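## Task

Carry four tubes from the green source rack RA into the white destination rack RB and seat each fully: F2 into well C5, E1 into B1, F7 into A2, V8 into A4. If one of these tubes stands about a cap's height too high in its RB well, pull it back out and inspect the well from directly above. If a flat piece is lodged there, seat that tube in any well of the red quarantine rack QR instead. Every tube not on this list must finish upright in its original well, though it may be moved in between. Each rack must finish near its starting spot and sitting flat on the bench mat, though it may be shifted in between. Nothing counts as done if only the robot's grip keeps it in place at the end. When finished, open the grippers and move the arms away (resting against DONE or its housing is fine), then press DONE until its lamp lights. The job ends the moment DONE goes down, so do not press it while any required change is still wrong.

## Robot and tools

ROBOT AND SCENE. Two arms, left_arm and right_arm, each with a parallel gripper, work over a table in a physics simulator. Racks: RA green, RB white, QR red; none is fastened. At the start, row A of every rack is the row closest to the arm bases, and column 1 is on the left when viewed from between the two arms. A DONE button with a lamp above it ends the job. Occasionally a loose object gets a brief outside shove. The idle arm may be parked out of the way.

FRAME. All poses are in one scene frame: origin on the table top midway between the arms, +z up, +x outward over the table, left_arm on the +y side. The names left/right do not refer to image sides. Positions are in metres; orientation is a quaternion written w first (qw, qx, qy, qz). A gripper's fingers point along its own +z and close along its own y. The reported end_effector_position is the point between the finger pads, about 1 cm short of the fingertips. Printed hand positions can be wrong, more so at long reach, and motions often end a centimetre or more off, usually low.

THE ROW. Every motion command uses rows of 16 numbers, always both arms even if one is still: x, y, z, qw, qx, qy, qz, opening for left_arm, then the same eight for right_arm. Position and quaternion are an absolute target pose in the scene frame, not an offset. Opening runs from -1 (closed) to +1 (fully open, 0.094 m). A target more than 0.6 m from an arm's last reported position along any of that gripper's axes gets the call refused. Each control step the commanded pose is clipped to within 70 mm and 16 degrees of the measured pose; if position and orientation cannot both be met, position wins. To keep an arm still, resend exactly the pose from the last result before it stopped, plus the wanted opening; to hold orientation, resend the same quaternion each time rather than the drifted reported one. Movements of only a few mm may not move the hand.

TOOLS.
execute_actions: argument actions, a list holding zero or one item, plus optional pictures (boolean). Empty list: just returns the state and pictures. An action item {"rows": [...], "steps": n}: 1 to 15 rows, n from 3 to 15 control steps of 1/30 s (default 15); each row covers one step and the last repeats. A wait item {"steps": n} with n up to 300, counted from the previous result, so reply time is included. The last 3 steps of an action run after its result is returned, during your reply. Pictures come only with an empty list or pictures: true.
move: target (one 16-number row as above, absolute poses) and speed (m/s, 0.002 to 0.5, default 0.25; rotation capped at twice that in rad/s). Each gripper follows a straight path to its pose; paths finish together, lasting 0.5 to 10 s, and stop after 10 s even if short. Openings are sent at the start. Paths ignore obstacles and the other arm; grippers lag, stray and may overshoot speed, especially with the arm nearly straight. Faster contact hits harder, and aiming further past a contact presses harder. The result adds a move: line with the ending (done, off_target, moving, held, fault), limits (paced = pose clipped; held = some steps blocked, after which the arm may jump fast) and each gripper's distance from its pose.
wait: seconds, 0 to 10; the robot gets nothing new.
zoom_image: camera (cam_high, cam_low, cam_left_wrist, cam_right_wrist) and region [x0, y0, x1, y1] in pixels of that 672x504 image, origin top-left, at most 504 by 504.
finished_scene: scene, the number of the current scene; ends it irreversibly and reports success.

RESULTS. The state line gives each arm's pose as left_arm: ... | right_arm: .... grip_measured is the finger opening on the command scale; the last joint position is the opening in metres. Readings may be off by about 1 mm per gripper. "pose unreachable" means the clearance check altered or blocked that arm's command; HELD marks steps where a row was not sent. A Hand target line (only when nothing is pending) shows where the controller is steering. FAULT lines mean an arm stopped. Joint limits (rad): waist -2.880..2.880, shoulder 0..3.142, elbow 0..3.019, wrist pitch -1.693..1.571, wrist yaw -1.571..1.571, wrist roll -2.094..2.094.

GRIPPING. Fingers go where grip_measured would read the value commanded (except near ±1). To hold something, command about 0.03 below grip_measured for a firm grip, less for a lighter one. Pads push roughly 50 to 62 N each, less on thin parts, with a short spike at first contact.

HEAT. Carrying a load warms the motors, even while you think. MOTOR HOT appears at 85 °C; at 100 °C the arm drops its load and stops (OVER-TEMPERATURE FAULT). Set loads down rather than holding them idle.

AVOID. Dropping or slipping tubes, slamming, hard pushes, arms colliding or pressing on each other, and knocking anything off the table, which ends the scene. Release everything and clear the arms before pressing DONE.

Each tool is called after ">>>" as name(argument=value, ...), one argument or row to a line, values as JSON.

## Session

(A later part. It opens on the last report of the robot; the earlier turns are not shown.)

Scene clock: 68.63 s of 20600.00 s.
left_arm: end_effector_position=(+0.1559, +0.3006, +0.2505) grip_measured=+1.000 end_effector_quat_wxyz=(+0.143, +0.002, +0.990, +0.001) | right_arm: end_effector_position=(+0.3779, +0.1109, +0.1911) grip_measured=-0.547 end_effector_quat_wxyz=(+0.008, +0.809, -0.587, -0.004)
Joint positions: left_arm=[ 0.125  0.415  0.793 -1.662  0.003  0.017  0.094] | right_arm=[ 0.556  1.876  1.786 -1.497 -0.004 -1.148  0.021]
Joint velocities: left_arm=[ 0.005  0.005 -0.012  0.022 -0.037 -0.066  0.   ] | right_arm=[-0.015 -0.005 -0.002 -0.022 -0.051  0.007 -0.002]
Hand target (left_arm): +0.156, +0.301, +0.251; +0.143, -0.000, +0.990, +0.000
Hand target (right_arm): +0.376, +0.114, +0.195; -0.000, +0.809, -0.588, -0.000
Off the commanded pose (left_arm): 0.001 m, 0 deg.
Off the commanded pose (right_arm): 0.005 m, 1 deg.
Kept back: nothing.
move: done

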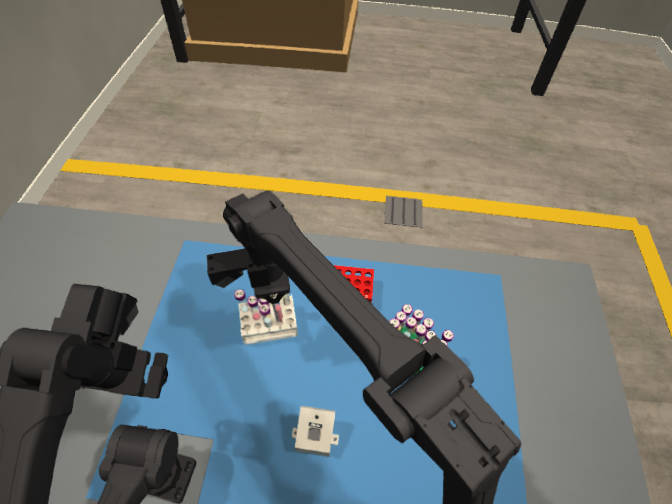

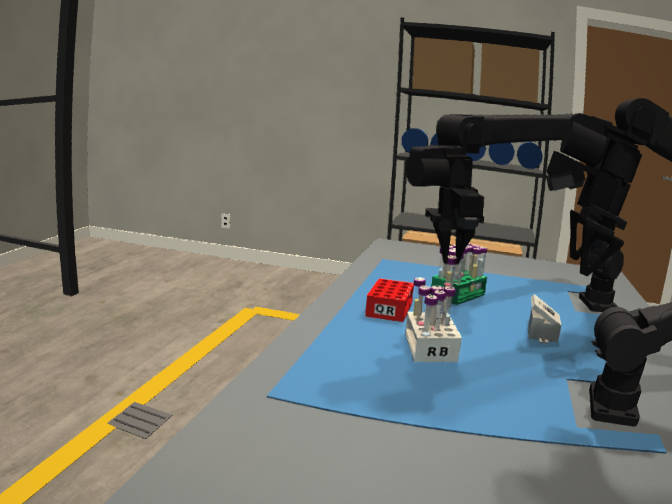

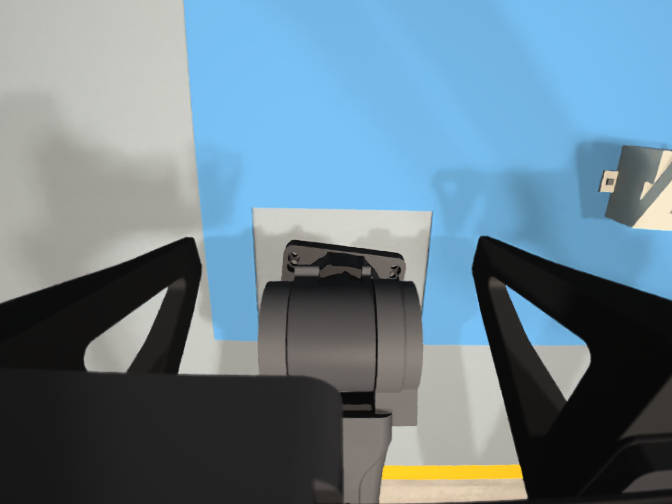

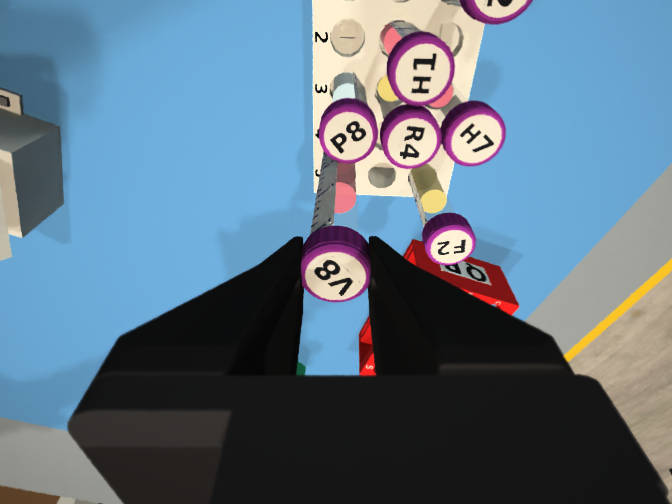

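>>> move(
  target=[0.156,0.301,0.251,0.143,0,0.99,0,1,0.374,0.117,0.16,0,-0.809,0.588,0,-0.575],
  speed=0.03,
)

>>> zoom_image(
  camera="cam_high",
  region=[220,250,320,350],
)

>>> zoom_image(
  camera="cam_right_wrist",
  region=[290,0,530,180],
)

Scene clock: 70.20 s of 20600.00 s.
left_arm: end_effector_position=(+0.1559, +0.3006, +0.2505) grip_measured=+1.000 end_effector_quat_wxyz=(+0.143, +0.002, +0.990, +0.001) | right_arm: end_effector_position=(+0.3767, +0.1140, +0.1656) grip_measured=-0.547 end_effector_quat_wxyz=(-0.001, +0.811, -0.585, -0.002)
Joint positions: left_arm=[ 0.125  0.415  0.793 -1.662  0.003  0.017  0.094] | right_arm=[ 0.562  1.876  1.719 -1.413 -0.004 -1.147  0.021]
Joint velocities: left_arm=[-0.005 -0.005 -0.002  0.007  0.081 -0.066  0.   ] | right_arm=[-0.005 -0.024 -0.007  0.007  0.007 -0.051 -0.   ]
Hand target (left_arm): +0.156, +0.301, +0.251; +0.143, -0.000, +0.990, +0.000
Hand target (right_arm): +0.374, +0.117, +0.160; -0.000, +0.809, -0.588, -0.000
Off the commanded pose (left_arm): 0.001 m, 0 deg.
Off the commanded pose (right_arm): 0.007 m, 0 deg.
Kept back: nothing.
move: done

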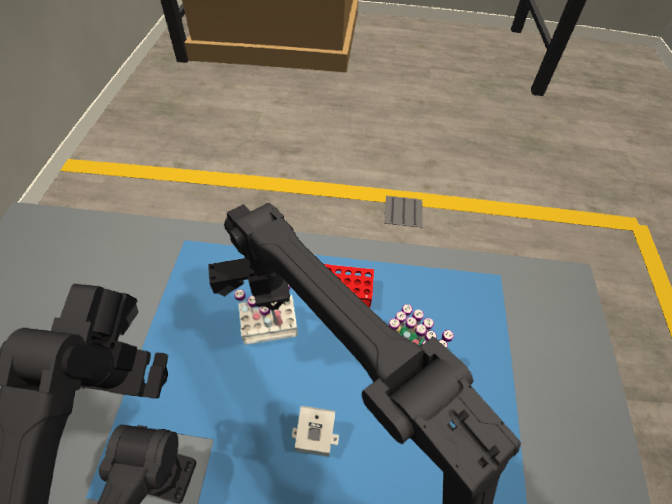

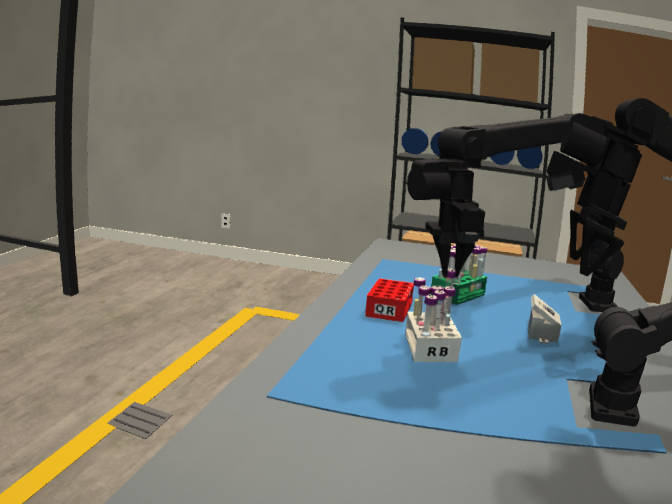

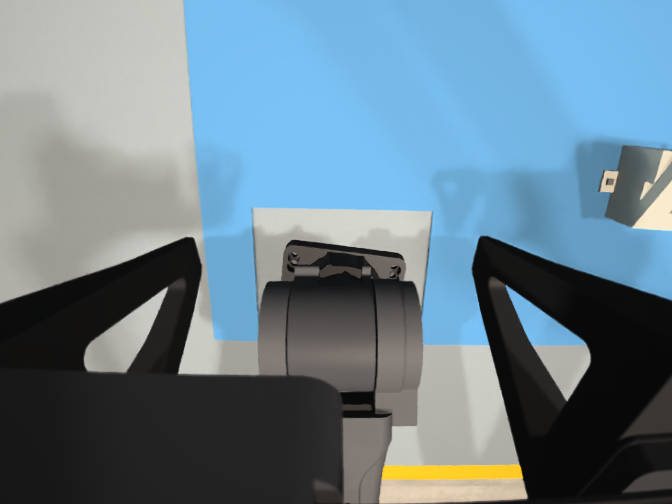

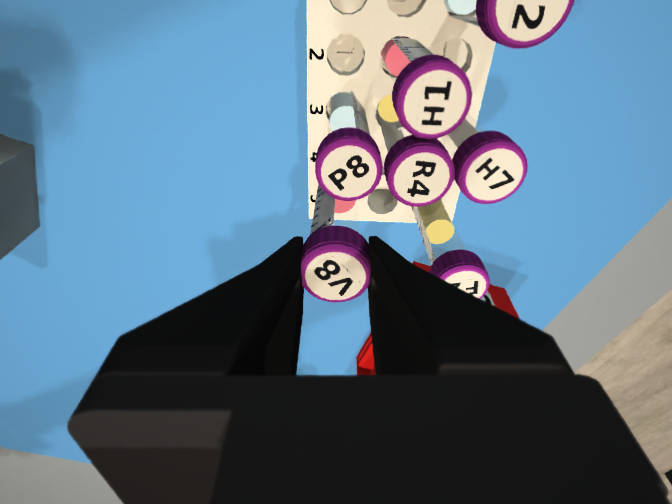

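Region (220, 250, 320, 350) of cam_high's 672x504 image, scaled by 5.040, with more detail than that image has.

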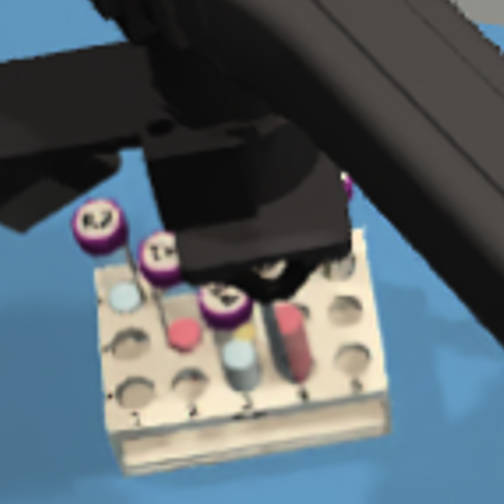

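Region (290, 0, 530, 180) of cam_right_wrist's 672x504 image, scaled by 2.100, with more detail than that image has; it fills the top 378 rows of this view, and the rest is white.

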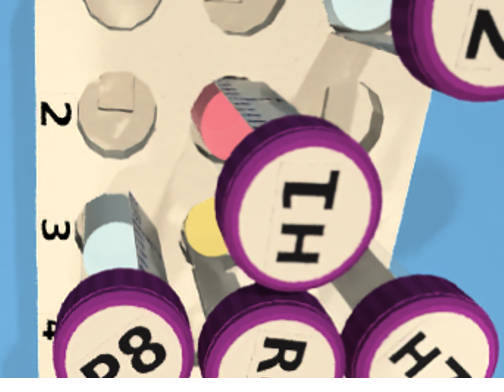

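>>> move(
  target=[0.156,0.301,0.251,0.143,0,0.99,0,1,0.376,0.115,0.126,0,-0.809,0.588,0,-0.575],
  speed=0.03,
)

Scene clock: 72.03 s of 20600.00 s.
left_arm: end_effector_position=(+0.1559, +0.3006, +0.2505) grip_measured=+1.000 end_effector_quat_wxyz=(+0.143, +0.002, +0.990, +0.001) | right_arm: end_effector_position=(+0.3768, +0.1138, +0.1407) grip_measured=-0.547 end_effector_quat_wxyz=(-0.008, +0.811, -0.586, +0.000)
Joint positions: left_arm=[ 0.125  0.415  0.793 -1.662  0.003  0.017  0.094] | right_arm=[ 0.562  1.879  1.656 -1.332 -0.003 -1.146  0.021]
Joint velocities: left_arm=[ 0.005 -0.005  0.002  0.002 -0.022 -0.007  0.   ] | right_arm=[-0.005 -0.005 -0.002 -0.017 -0.007  0.037  0.   ]
Hand target (left_arm): +0.156, +0.301, +0.251; +0.143, -0.000, +0.990, +0.000
Hand target (right_arm): +0.376, +0.115, +0.126; +0.000, +0.809, -0.588, +0.000
Off the commanded pose (left_arm): 0.001 m, 0 deg.
Off the commanded pose (right_arm): 0.015 m, 1 deg.
Kept back: nothing.
move: off_target (right_arm)

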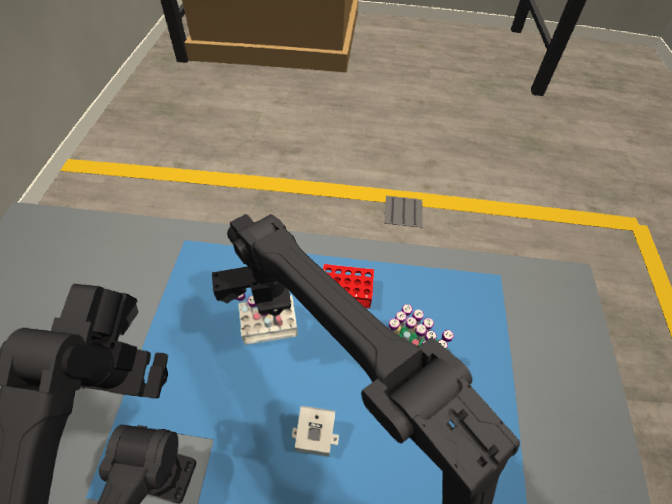

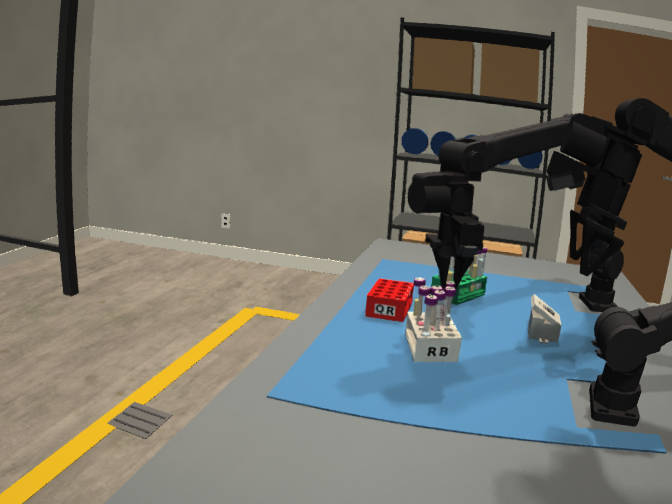

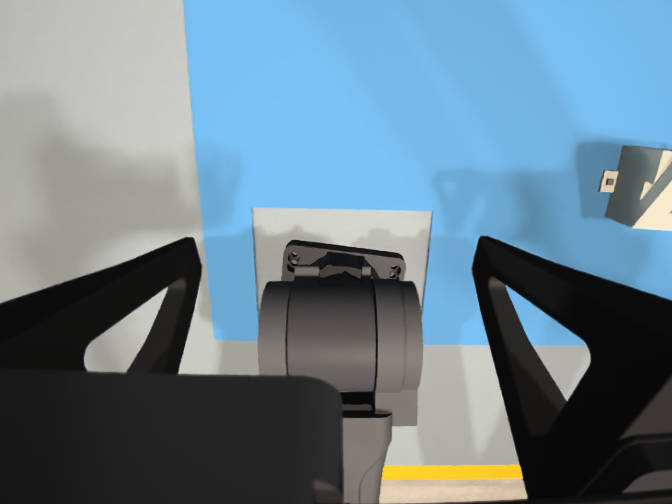

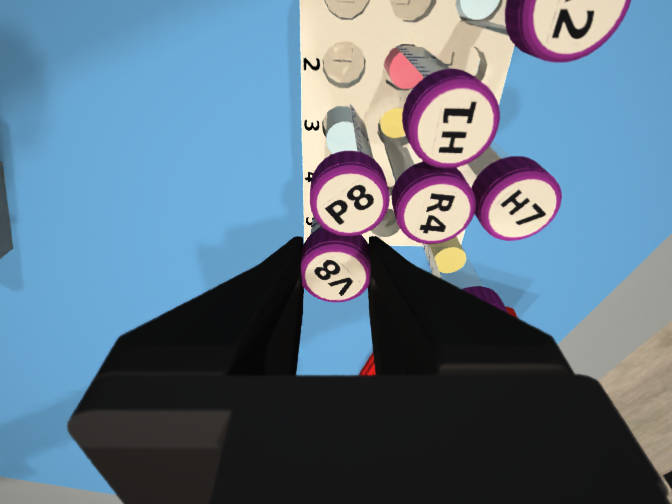

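>>> move(
  target=[0.156,0.301,0.251,0.143,0,0.99,0,1,0.378,0.115,0.140,0.008,-0.809,0.588,0,-0.4],
)

>>> move(
  target=[0.156,0.301,0.251,0.143,0,0.99,0,1,0.388,0.122,0.21,0.025,-0.809,0.588,-0.004,-0.4],
  speed=0.1,
)

>>> zoom_image(
  camera="cam_low",
  region=[380,250,500,370],
)

Scene clock: 72.97 s of 20600.00 s.
left_arm: end_effector_position=(+0.1559, +0.3006, +0.2505) grip_measured=+1.000 end_effector_quat_wxyz=(+0.143, +0.002, +0.990, +0.001) | right_arm: end_effector_position=(+0.3768, +0.1138, +0.1407) grip_measured=-0.402 end_effector_quat_wxyz=(-0.008, +0.811, -0.586, +0.000)
Joint positions: left_arm=[ 0.125  0.415  0.793 -1.662  0.003  0.017  0.094] | right_arm=[ 0.562  1.879  1.656 -1.332 -0.003 -1.146  0.028]
Joint velocities: left_arm=[-0.005  0.005 -0.012  0.017 -0.066 -0.007  0.   ] | right_arm=[-0.015 -0.015 -0.002 -0.017 -0.051  0.037 -0.   ]
Hand target (left_arm): +0.156, +0.301, +0.251; +0.143, -0.000, +0.990, +0.000
Hand target (right_arm): +0.378, +0.115, +0.140; -0.008, +0.809, -0.588, +0.000
Off the commanded pose (left_arm): 0.001 m, 0 deg.
Off the commanded pose (right_arm): 0.002 m, 0 deg.
Kept back: nothing.
move: done

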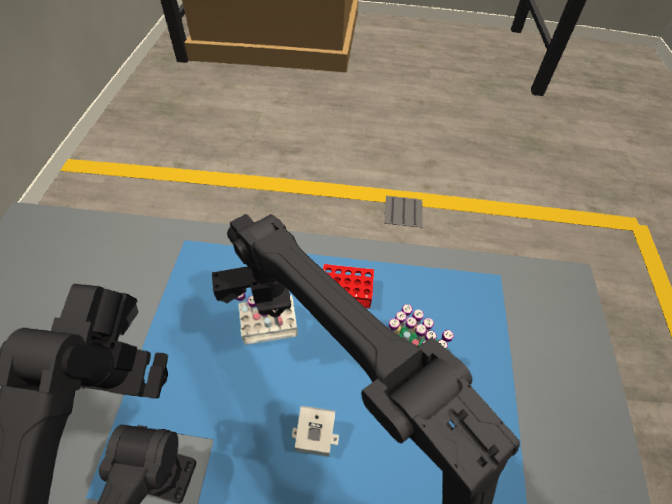

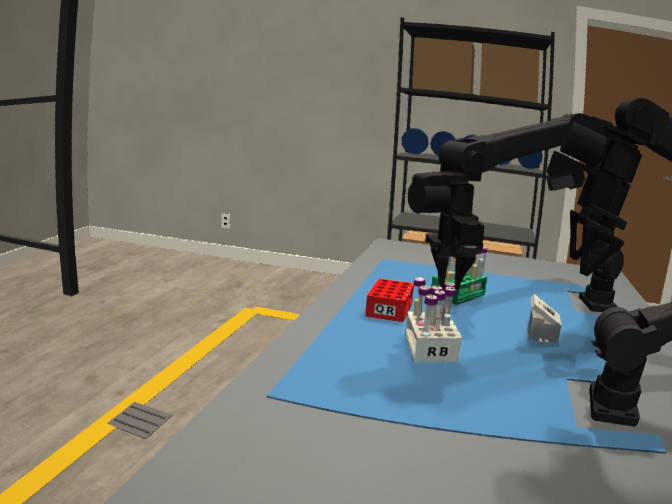

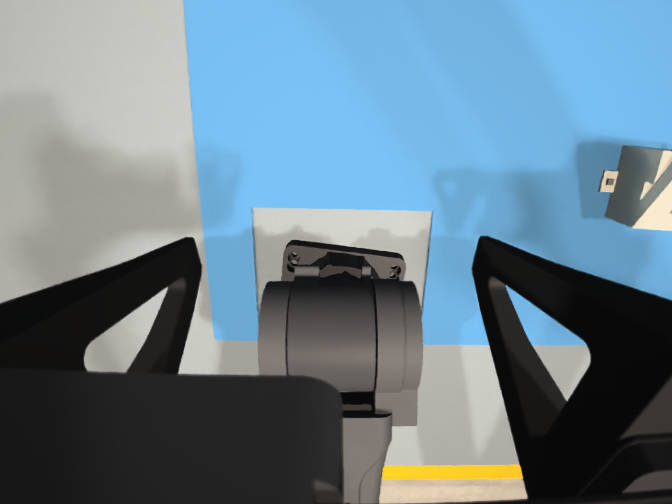

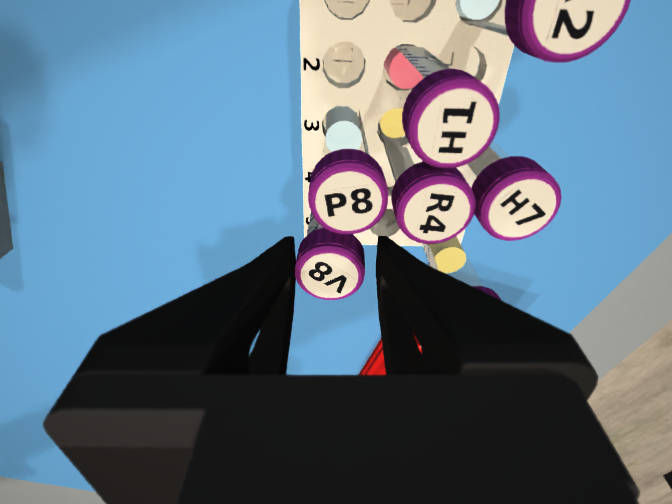

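Scene clock: 74.10 s of 20600.00 s.
left_arm: end_effector_position=(+0.1559, +0.3006, +0.2505) grip_measured=+1.000 end_effector_quat_wxyz=(+0.143, +0.002, +0.990, +0.001) | right_arm: end_effector_position=(+0.3762, +0.1133, +0.1807) grip_measured=-0.402 end_effector_quat_wxyz=(+0.004, +0.811, -0.586, -0.002)
Joint positions: left_arm=[ 0.125  0.415  0.793 -1.662  0.003  0.017  0.094] | right_arm=[ 0.562  1.875  1.757 -1.462 -0.003 -1.146  0.028]
Joint velocities: left_arm=[ 0.005 -0.005 -0.002 -0.002 -0.022 -0.007  0.   ] | right_arm=[ 0.005 -0.005  0.002  0.037 -0.081  0.007 -0.001]
Hand target (left_arm): +0.156, +0.301, +0.251; +0.143, -0.000, +0.990, +0.000
Hand target (right_arm): +0.386, +0.120, +0.210; -0.025, +0.809, -0.588, +0.004
Off the commanded pose (left_arm): 0.001 m, 0 deg.
Off the commanded pose (right_arm): 0.033 m, 3 deg.
Kept back: nothing.
move: off_target (right_arm)

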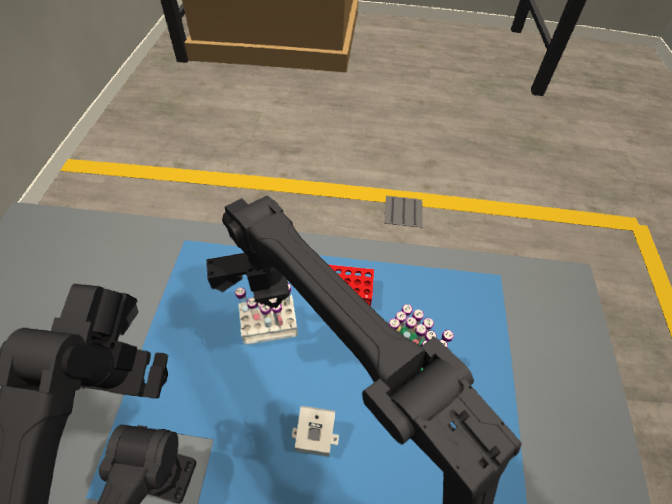

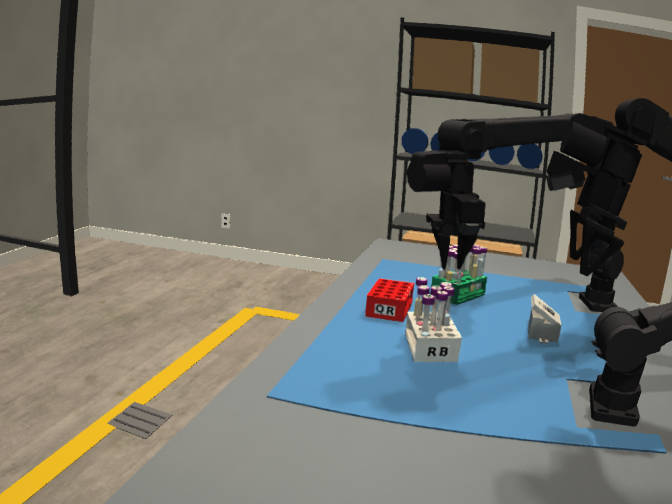

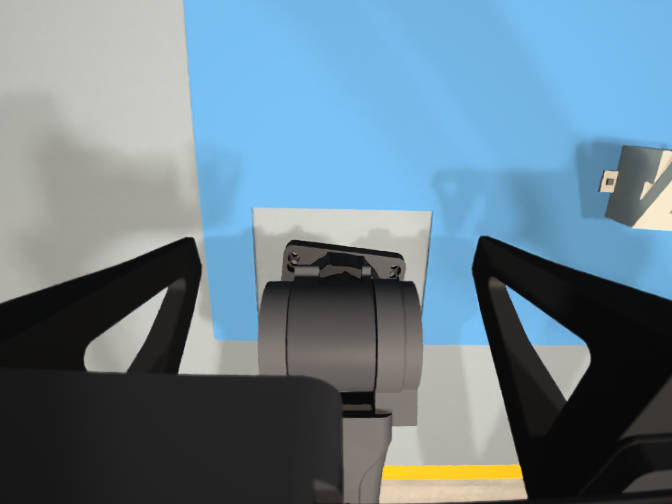

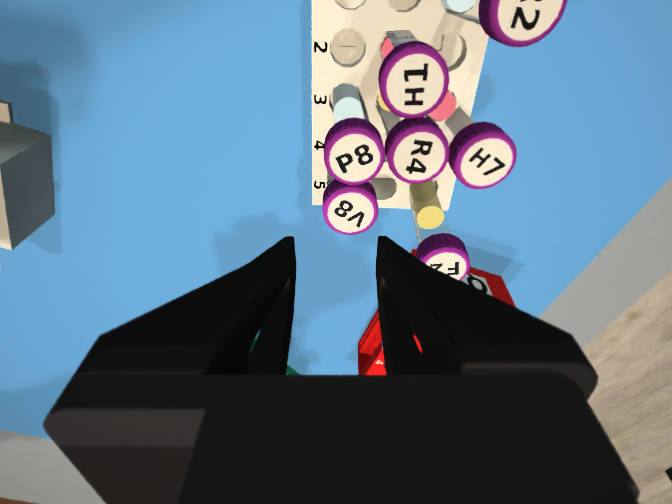

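Region (380, 250, 500, 370) of cam_low's 672x504 image, scaled by 4.200, with more detail than that image has.

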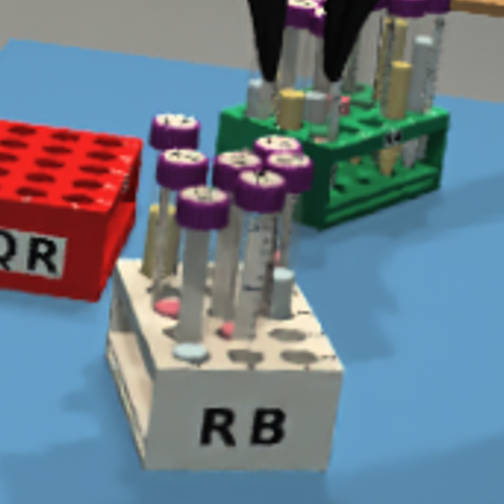

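>>> move(
  target=[0.156,0.301,0.251,0.143,0,0.99,0,1,0.350,-0.172,0.20,0,0.259,0.966,0,-0.48],
  speed=0.4,
)

>>> move(
  target=[0.156,0.301,0.251,0.143,0,0.99,0,1,0.346,-0.175,0.127,0,0.259,0.966,0,-0.48],
  speed=0.07,
)

Scene clock: 77.97 s of 20600.00 s.
left_arm: end_effector_position=(+0.1559, +0.3006, +0.2505) grip_measured=+1.000 end_effector_quat_wxyz=(+0.143, +0.002, +0.990, +0.001) | right_arm: end_effector_position=(+0.3457, -0.1692, +0.1962) grip_measured=-0.478 end_effector_quat_wxyz=(-0.006, +0.250, +0.968, -0.003)
Joint positions: left_arm=[ 0.125  0.415  0.793 -1.662  0.003  0.017  0.094] | right_arm=[ 0.087  1.433  1.241 -1.392 -0.001  0.775  0.025]
Joint velocities: left_arm=[-0.015  0.005 -0.032 -0.017  0.007 -0.022  0.   ] | right_arm=[-0.015 -0.015 -0.002 -0.002 -0.081 -0.037 -0.   ]
Hand target (left_arm): +0.156, +0.301, +0.251; +0.143, -0.000, +0.990, +0.000
Hand target (right_arm): +0.344, -0.171, +0.198; +0.001, +0.259, +0.966, -0.001
Off the commanded pose (left_arm): 0.001 m, 0 deg.
Off the commanded pose (right_arm): 0.006 m, 1 deg.
Kept back: nothing.
move: done

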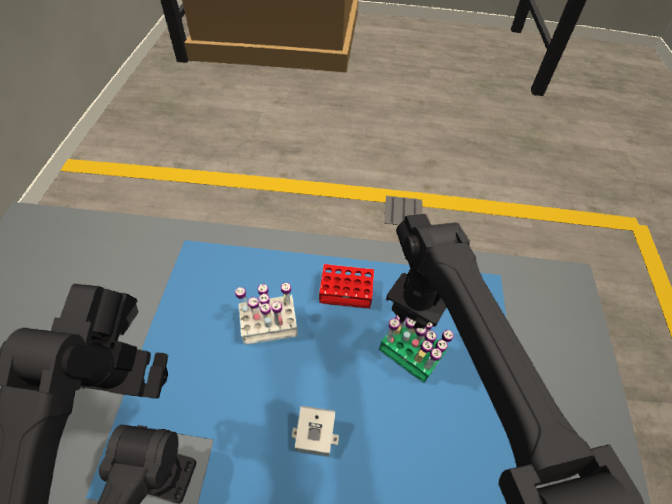

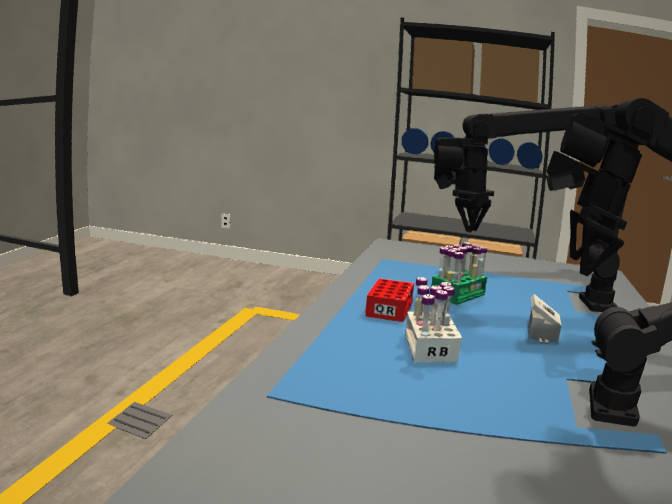

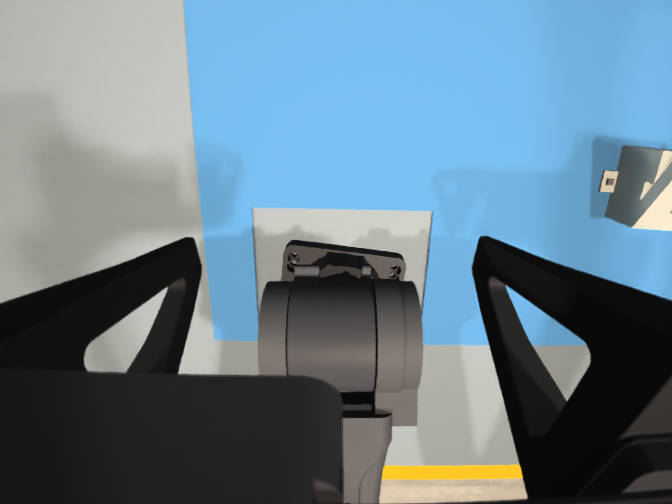

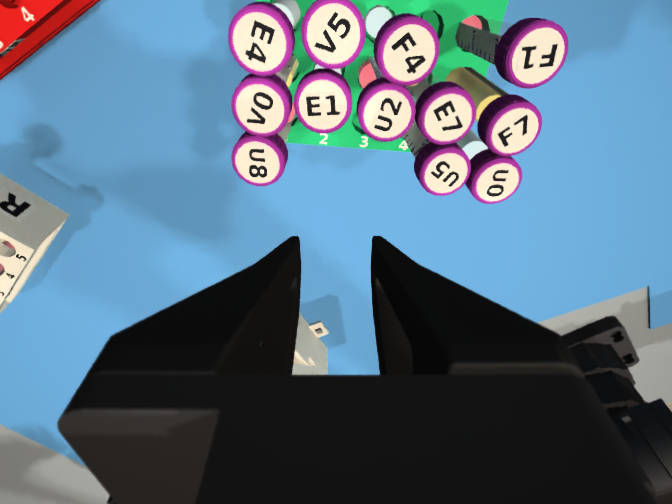

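Scene clock: 79.30 s of 20600.00 s.
left_arm: end_effector_position=(+0.1559, +0.3006, +0.2505) grip_measured=+1.000 end_effector_quat_wxyz=(+0.143, +0.002, +0.990, +0.001) | right_arm: end_effector_position=(+0.3453, -0.1716, +0.1344) grip_measured=-0.478 end_effector_quat_wxyz=(+0.003, +0.253, +0.968, +0.002)
Joint positions: left_arm=[ 0.125  0.415  0.793 -1.662  0.003  0.017  0.094] | right_arm=[ 0.081  1.462  1.103 -1.204 -0.001  0.775  0.025]
Joint velocities: left_arm=[-0.015  0.015 -0.002  0.002  0.051 -0.037  0.   ] | right_arm=[-0.015 -0.005 -0.017  0.017  0.051 -0.037 -0.001]
Hand target (left_arm): +0.156, +0.301, +0.251; +0.143, -0.000, +0.990, +0.000
Hand target (right_arm): +0.347, -0.175, +0.127; -0.000, +0.259, +0.966, +0.000
Off the commanded pose (left_arm): 0.001 m, 0 deg.
Off the commanded pose (right_arm): 0.008 m, 1 deg.
Kept back: nothing.
move: done

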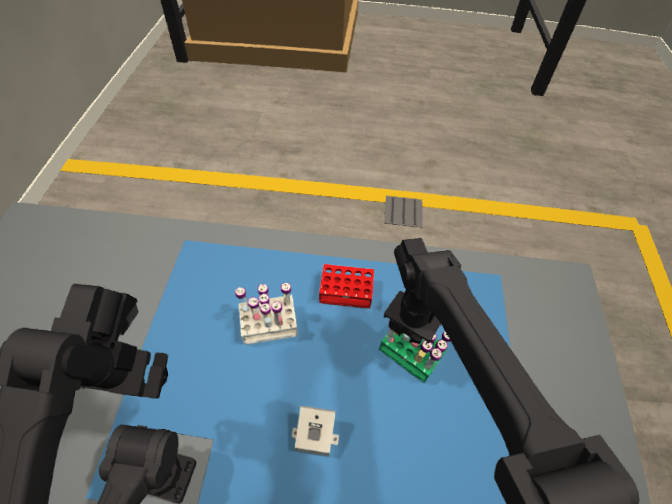

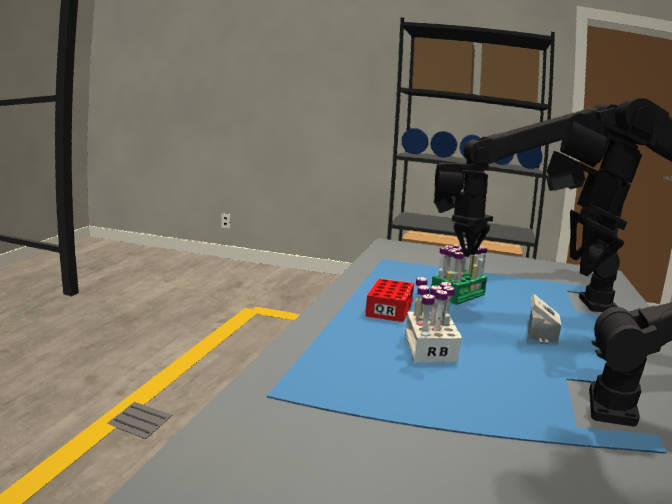

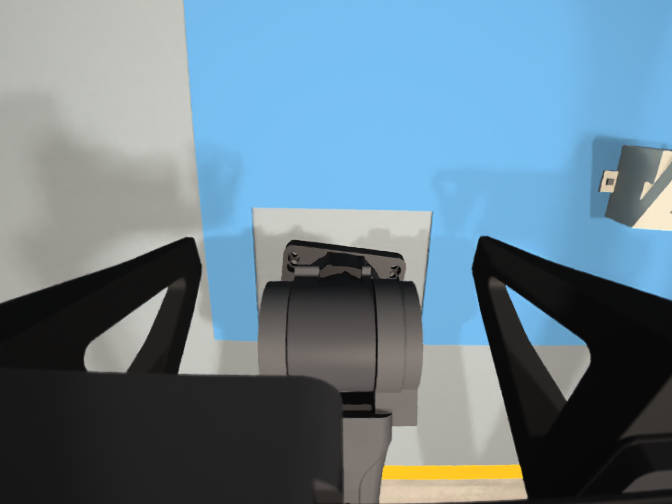

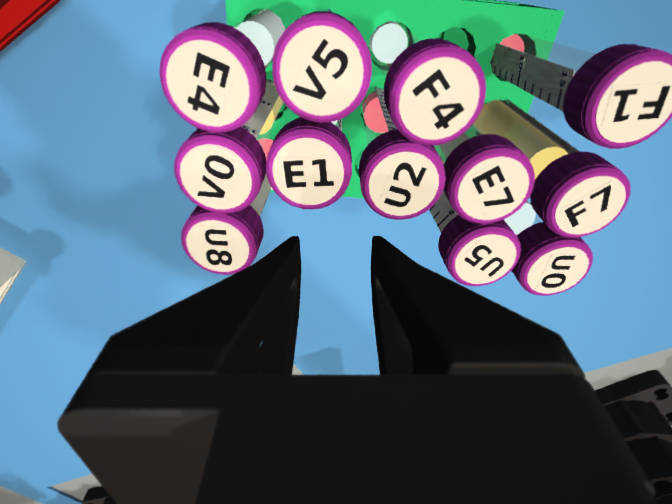

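>>> execute_actions(
  actions=[
    {"rows":[[0.156,0.301,0.251,0.143,0,0.99,0,1,0.358,-0.171,0.137,0.01,0.259,0.966,0.006,-0.48],[0.156,0.301,0.251,0.143,0,0.99,0,1,0.368,-0.167,0.147,0.02,0.259,0.966,0.012,-0.48],[0.156,0.301,0.251,0.143,0,0.99,0,1,0.368,-0.167,0.147,0.02,0.259,0.966,0.012,-0.48],[0.156,0.301,0.251,0.143,0,0.99,0,1,0.3695,-0.1665,0.147,0.02,0.259,0.966,0.012,-0.48],[0.156,0.301,0.251,0.143,0,0.99,0,1,0.371,-0.1665,0.147,0.02,0.259,0.966,0.012,-0.48],[0.156,0.301,0.251,0.143,0,0.99,0,1,0.3725,-0.1665,0.147,0.02,0.259,0.966,0.012,-0.48],[0.156,0.301,0.251,0.143,0,0.99,0,1,0.374,-0.1665,0.147,0.02,0.259,0.966,0.012,-0.48],[0.156,0.301,0.251,0.143,0,0.99,0,1,0.3755,-0.1665,0.147,0.02,0.259,0.966,0.012,-0.48],[0.156,0.301,0.251,0.143,0,0.99,0,1,0.377,-0.1665,0.147,0.02,0.259,0.966,0.012,-0.48],[0.156,0.301,0.251,0.143,0,0.99,0,1,0.3785,-0.1665,0.147,0.02,0.259,0.966,0.012,-0.48],[0.156,0.301,0.251,0.143,0,0.99,0,1,0.380,-0.1665,0.147,0.02,0.259,0.966,0.012,-0.48],[0.156,0.301,0.251,0.143,0,0.99,0,1,0.3815,-0.167,0.147,0.02,0.259,0.966,0.012,-0.48],[0.156,0.301,0.251,0.143,0,0.99,0,1,0.383,-0.167,0.147,0.02,0.259,0.966,0.012,-0.48]]},
  ],
)

>>> execute_actions(
  actions=[
    {"steps":9},
  ],
  pictures=true,
)

Scene clock: 80.00 s of 20600.00 s.
left_arm: end_effector_position=(+0.1559, +0.3006, +0.2505) grip_measured=+1.000 end_effector_quat_wxyz=(+0.143, +0.002, +0.990, +0.001) | right_arm: end_effector_position=(+0.3550, -0.1694, +0.1332) grip_measured=-0.478 end_effector_quat_wxyz=(+0.003, +0.253, +0.967, +0.002)
Joint positions: left_arm=[ 0.125  0.415  0.793 -1.662  0.003  0.017  0.094] | right_arm=[ 0.08   1.489  1.129 -1.204 -0.001  0.775  0.025]
Joint velocities: left_arm=[ 0.005 -0.005 -0.002 -0.007  0.066 -0.007  0.   ] | right_arm=[-0.015  0.122  0.115  0.002 -0.007 -0.037  0.001]
Steps of this call (steps 1 to 9: nothing new was sent; steps 10 to 21: the first 12 steps of this action). Readings (end_effector_position):
10: left_arm (+0.1559, +0.3006, +0.2505) | right_arm (+0.3453, -0.1716, +0.1344)
11: left_arm (+0.1559, +0.3006, +0.2505) | right_arm (+0.3453, -0.1716, +0.1343)
13: left_arm (+0.1559, +0.3006, +0.2505) | right_arm (+0.3453, -0.1716, +0.1340)
17: left_arm (+0.1559, +0.3006, +0.2505) | right_arm (+0.3483, -0.1708, +0.1332)
21: the state above

Scene clock: 80.30 s of 20600.00 s.
left_arm: end_effector_position=(+0.1559, +0.3006, +0.2505) grip_measured=+1.000 end_effector_quat_wxyz=(+0.143, +0.002, +0.990, +0.001) | right_arm: end_effector_position=(+0.3594, -0.1719, +0.1320) grip_measured=-0.478 end_effector_quat_wxyz=(+0.002, +0.257, +0.966, +0.001)
Joint positions: left_arm=[ 0.125  0.415  0.793 -1.662  0.003  0.017  0.094] | right_arm=[ 0.072  1.5    1.139 -1.204 -0.001  0.775  0.025]
Joint velocities: left_arm=[-0.005  0.005  0.017 -0.017 -0.007 -0.022  0.   ] | right_arm=[-0.005 -0.015  0.007 -0.012 -0.037 -0.022 -0.001]
Hand target (left_arm): +0.156, +0.301, +0.251; +0.143, -0.000, +0.990, +0.000
Hand target (right_arm): +0.382, -0.168, +0.148; +0.020, +0.259, +0.966, +0.012
Off the commanded pose (left_arm): 0.001 m, 0 deg.
Off the commanded pose (right_arm): 0.028 m, 2 deg.
Kept back: nothing.
Steps of this call (steps 1 to 3: the last 3 steps of your previous action; steps 4 to 9: nothing new was sent). Readings (end_effector_position):
1: left_arm (+0.1559, +0.3006, +0.2505) | right_arm (+0.3566, -0.1693, +0.1331)
2: left_arm (+0.1559, +0.3006, +0.2505) | right_arm (+0.3579, -0.1696, +0.1329)
4: left_arm (+0.1559, +0.3006, +0.2505) | right_arm (+0.3592, -0.1710, +0.1325)
8: left_arm (+0.1559, +0.3006, +0.2505) | right_arm (+0.3594, -0.1719, +0.1320)
9: the state above

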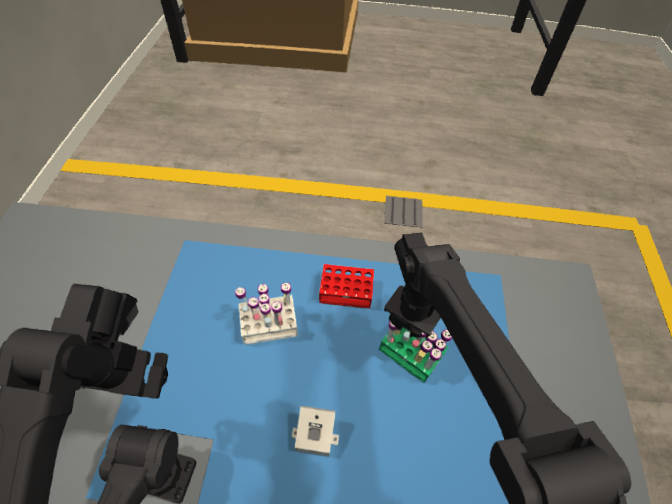

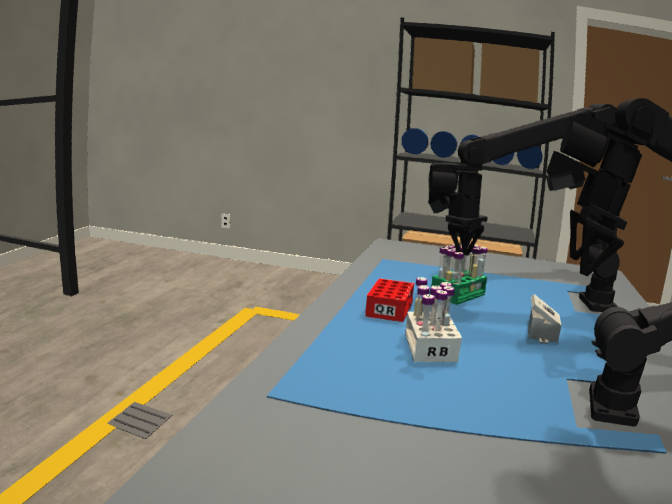

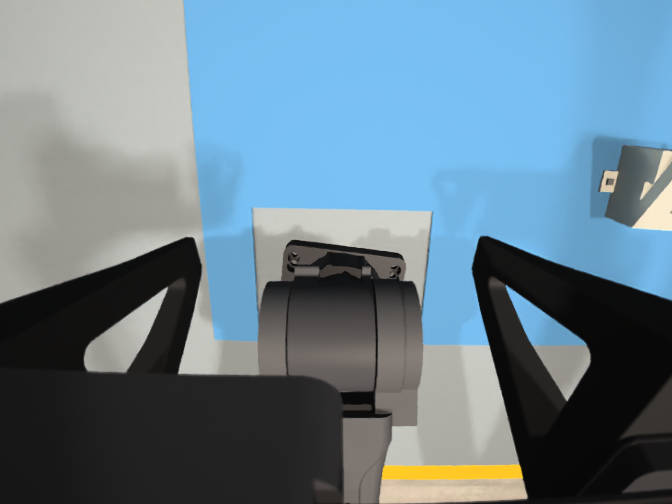

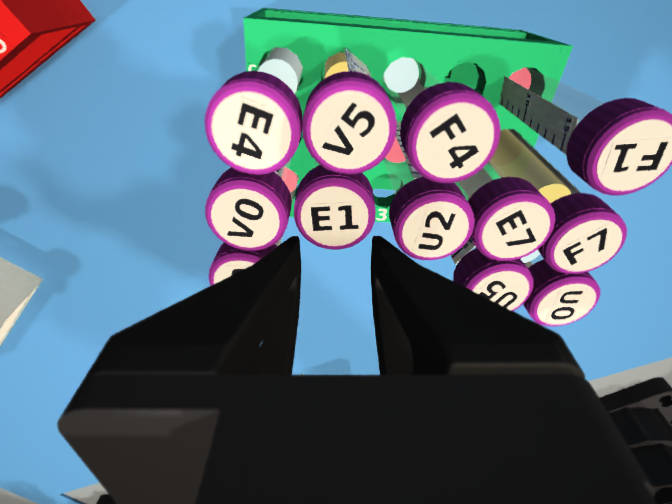

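>>> execute_actions(
  actions=[
    {"rows":[[0.156,0.301,0.251,0.143,0,0.99,0,1,0.3845,-0.1679,0.147,0.02,0.259,0.966,0.012,-0.48],[0.156,0.301,0.251,0.143,0,0.99,0,1,0.386,-0.1688,0.147,0.02,0.259,0.966,0.012,-0.48],[0.156,0.301,0.251,0.143,0,0.99,0,1,0.3875,-0.1697,0.147,0.02,0.259,0.966,0.012,-0.48],[0.156,0.301,0.251,0.143,0,0.99,0,1,0.389,-0.1706,0.147,0.02,0.259,0.966,0.012,-0.48],[0.156,0.301,0.251,0.143,0,0.99,0,1,0.3905,-0.1715,0.147,0.02,0.259,0.966,0.012,-0.48],[0.156,0.301,0.251,0.143,0,0.99,0,1,0.392,-0.1725,0.147,0.02,0.259,0.966,0.012,-0.48],[0.156,0.301,0.251,0.143,0,0.99,0,1,0.3935,-0.1735,0.147,0.02,0.259,0.966,0.012,-0.48],[0.156,0.301,0.251,0.143,0,0.99,0,1,0.395,-0.1745,0.147,0.02,0.259,0.966,0.012,-0.48],[0.156,0.301,0.251,0.143,0,0.99,0,1,0.3965,-0.1755,0.147,0.02,0.259,0.966,0.012,-0.48],[0.156,0.301,0.251,0.143,0,0.99,0,1,0.398,-0.1765,0.147,0.02,0.259,0.966,0.012,-0.48],[0.156,0.301,0.251,0.143,0,0.99,0,1,0.3995,-0.1775,0.147,0.02,0.259,0.966,0.012,-0.48],[0.156,0.301,0.251,0.143,0,0.99,0,1,0.401,-0.1785,0.147,0.02,0.259,0.966,0.012,-0.48]]},
  ],
)

>>> execute_actions(
  actions=[
    {"steps":9},
  ],
  pictures=true,
)

Scene clock: 81.07 s of 20600.00 s.
left_arm: end_effector_position=(+0.1559, +0.3006, +0.2505) grip_measured=+1.000 end_effector_quat_wxyz=(+0.143, +0.002, +0.990, +0.001) | right_arm: end_effector_position=(+0.3741, -0.1799, +0.1328) grip_measured=-0.478 end_effector_quat_wxyz=(+0.004, +0.264, +0.964, +0.003)
Joint positions: left_arm=[ 0.125  0.415  0.793 -1.662  0.003  0.017  0.094] | right_arm=[ 0.046  1.527  1.171 -1.205 -0.001  0.763  0.025]
Joint velocities: left_arm=[-0.005  0.015  0.012 -0.007 -0.007 -0.037  0.   ] | right_arm=[-0.112  0.083  0.12  -0.007 -0.022 -0.051  0.   ]
Steps of this call (steps 1 to 11: nothing new was sent; steps 12 to 23: the first 12 steps of this action). Readings (end_effector_position):
12: left_arm (+0.1559, +0.3006, +0.2505) | right_arm (+0.3596, -0.1719, +0.1320)
13: left_arm (+0.1559, +0.3006, +0.2505) | right_arm (+0.3600, -0.1718, +0.1323)
15: left_arm (+0.1559, +0.3006, +0.2505) | right_arm (+0.3617, -0.1720, +0.1325)
19: left_arm (+0.1559, +0.3006, +0.2505) | right_arm (+0.3672, -0.1755, +0.1328)
23: the state above

Scene clock: 81.37 s of 20600.00 s.
left_arm: end_effector_position=(+0.1559, +0.3006, +0.2505) grip_measured=+1.000 end_effector_quat_wxyz=(+0.143, +0.002, +0.990, +0.001) | right_arm: end_effector_position=(+0.3793, -0.1831, +0.1327) grip_measured=-0.478 end_effector_quat_wxyz=(+0.005, +0.265, +0.964, +0.003)
Joint positions: left_arm=[ 0.125  0.415  0.793 -1.662  0.003  0.017  0.094] | right_arm=[ 0.036  1.538  1.183 -1.205 -0.001  0.755  0.025]
Joint velocities: left_arm=[-0.015 -0.005  0.012 -0.007 -0.022 -0.051  0.   ] | right_arm=[-0.015  0.005  0.007  0.007  0.007  0.037  0.001]
Hand target (left_arm): +0.156, +0.301, +0.251; +0.143, -0.000, +0.990, +0.000
Hand target (right_arm): +0.400, -0.180, +0.147; +0.020, +0.259, +0.966, +0.012
Off the commanded pose (left_arm): 0.001 m, 0 deg.
Off the commanded pose (right_arm): 0.026 m, 2 deg.
Kept back: nothing.
Steps of this call (steps 1 to 3: the last 3 steps of your previous action; steps 4 to 9: nothing new was sent). Readings (end_effector_position):
1: left_arm (+0.1559, +0.3006, +0.2505) | right_arm (+0.3758, -0.1810, +0.1328)
2: left_arm (+0.1559, +0.3006, +0.2505) | right_arm (+0.3774, -0.1819, +0.1328)
4: left_arm (+0.1559, +0.3006, +0.2505) | right_arm (+0.3791, -0.1830, +0.1329)
8: left_arm (+0.1559, +0.3006, +0.2505) | right_arm (+0.3793, -0.1831, +0.1327)
9: the state above

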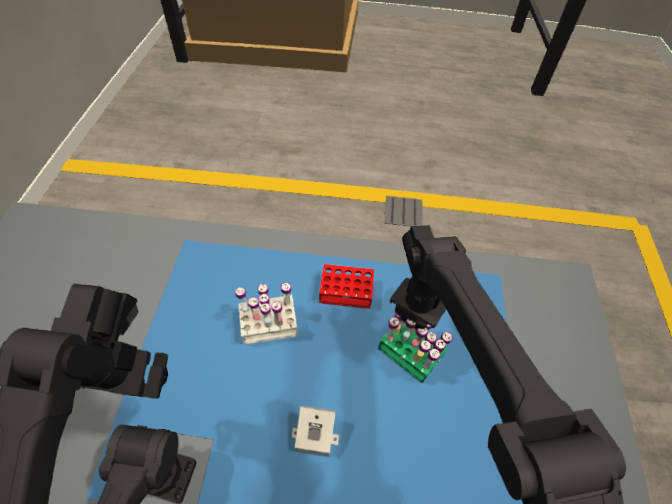

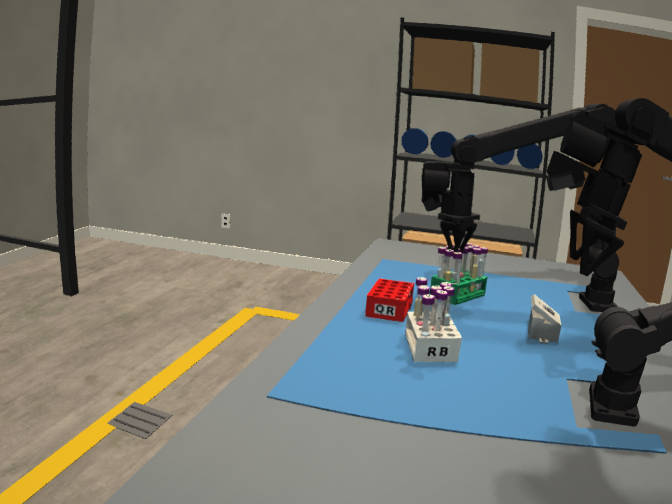

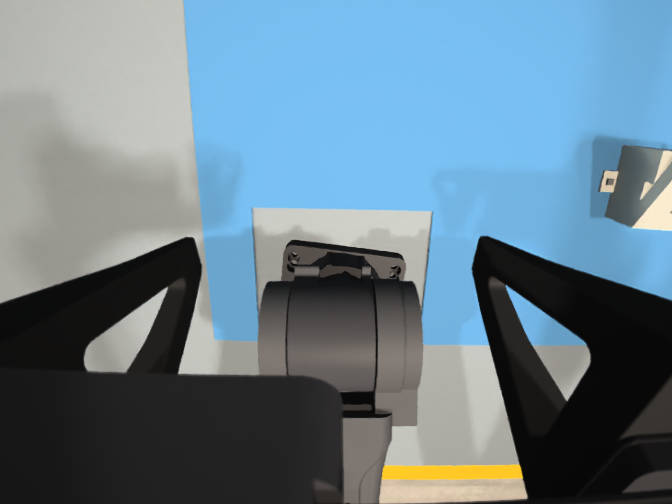

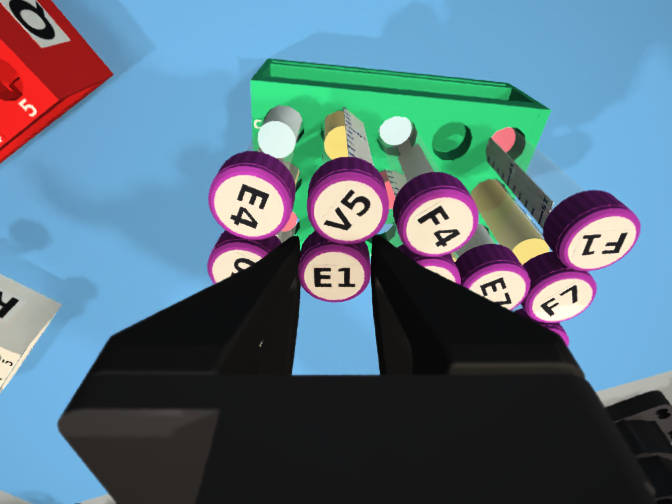

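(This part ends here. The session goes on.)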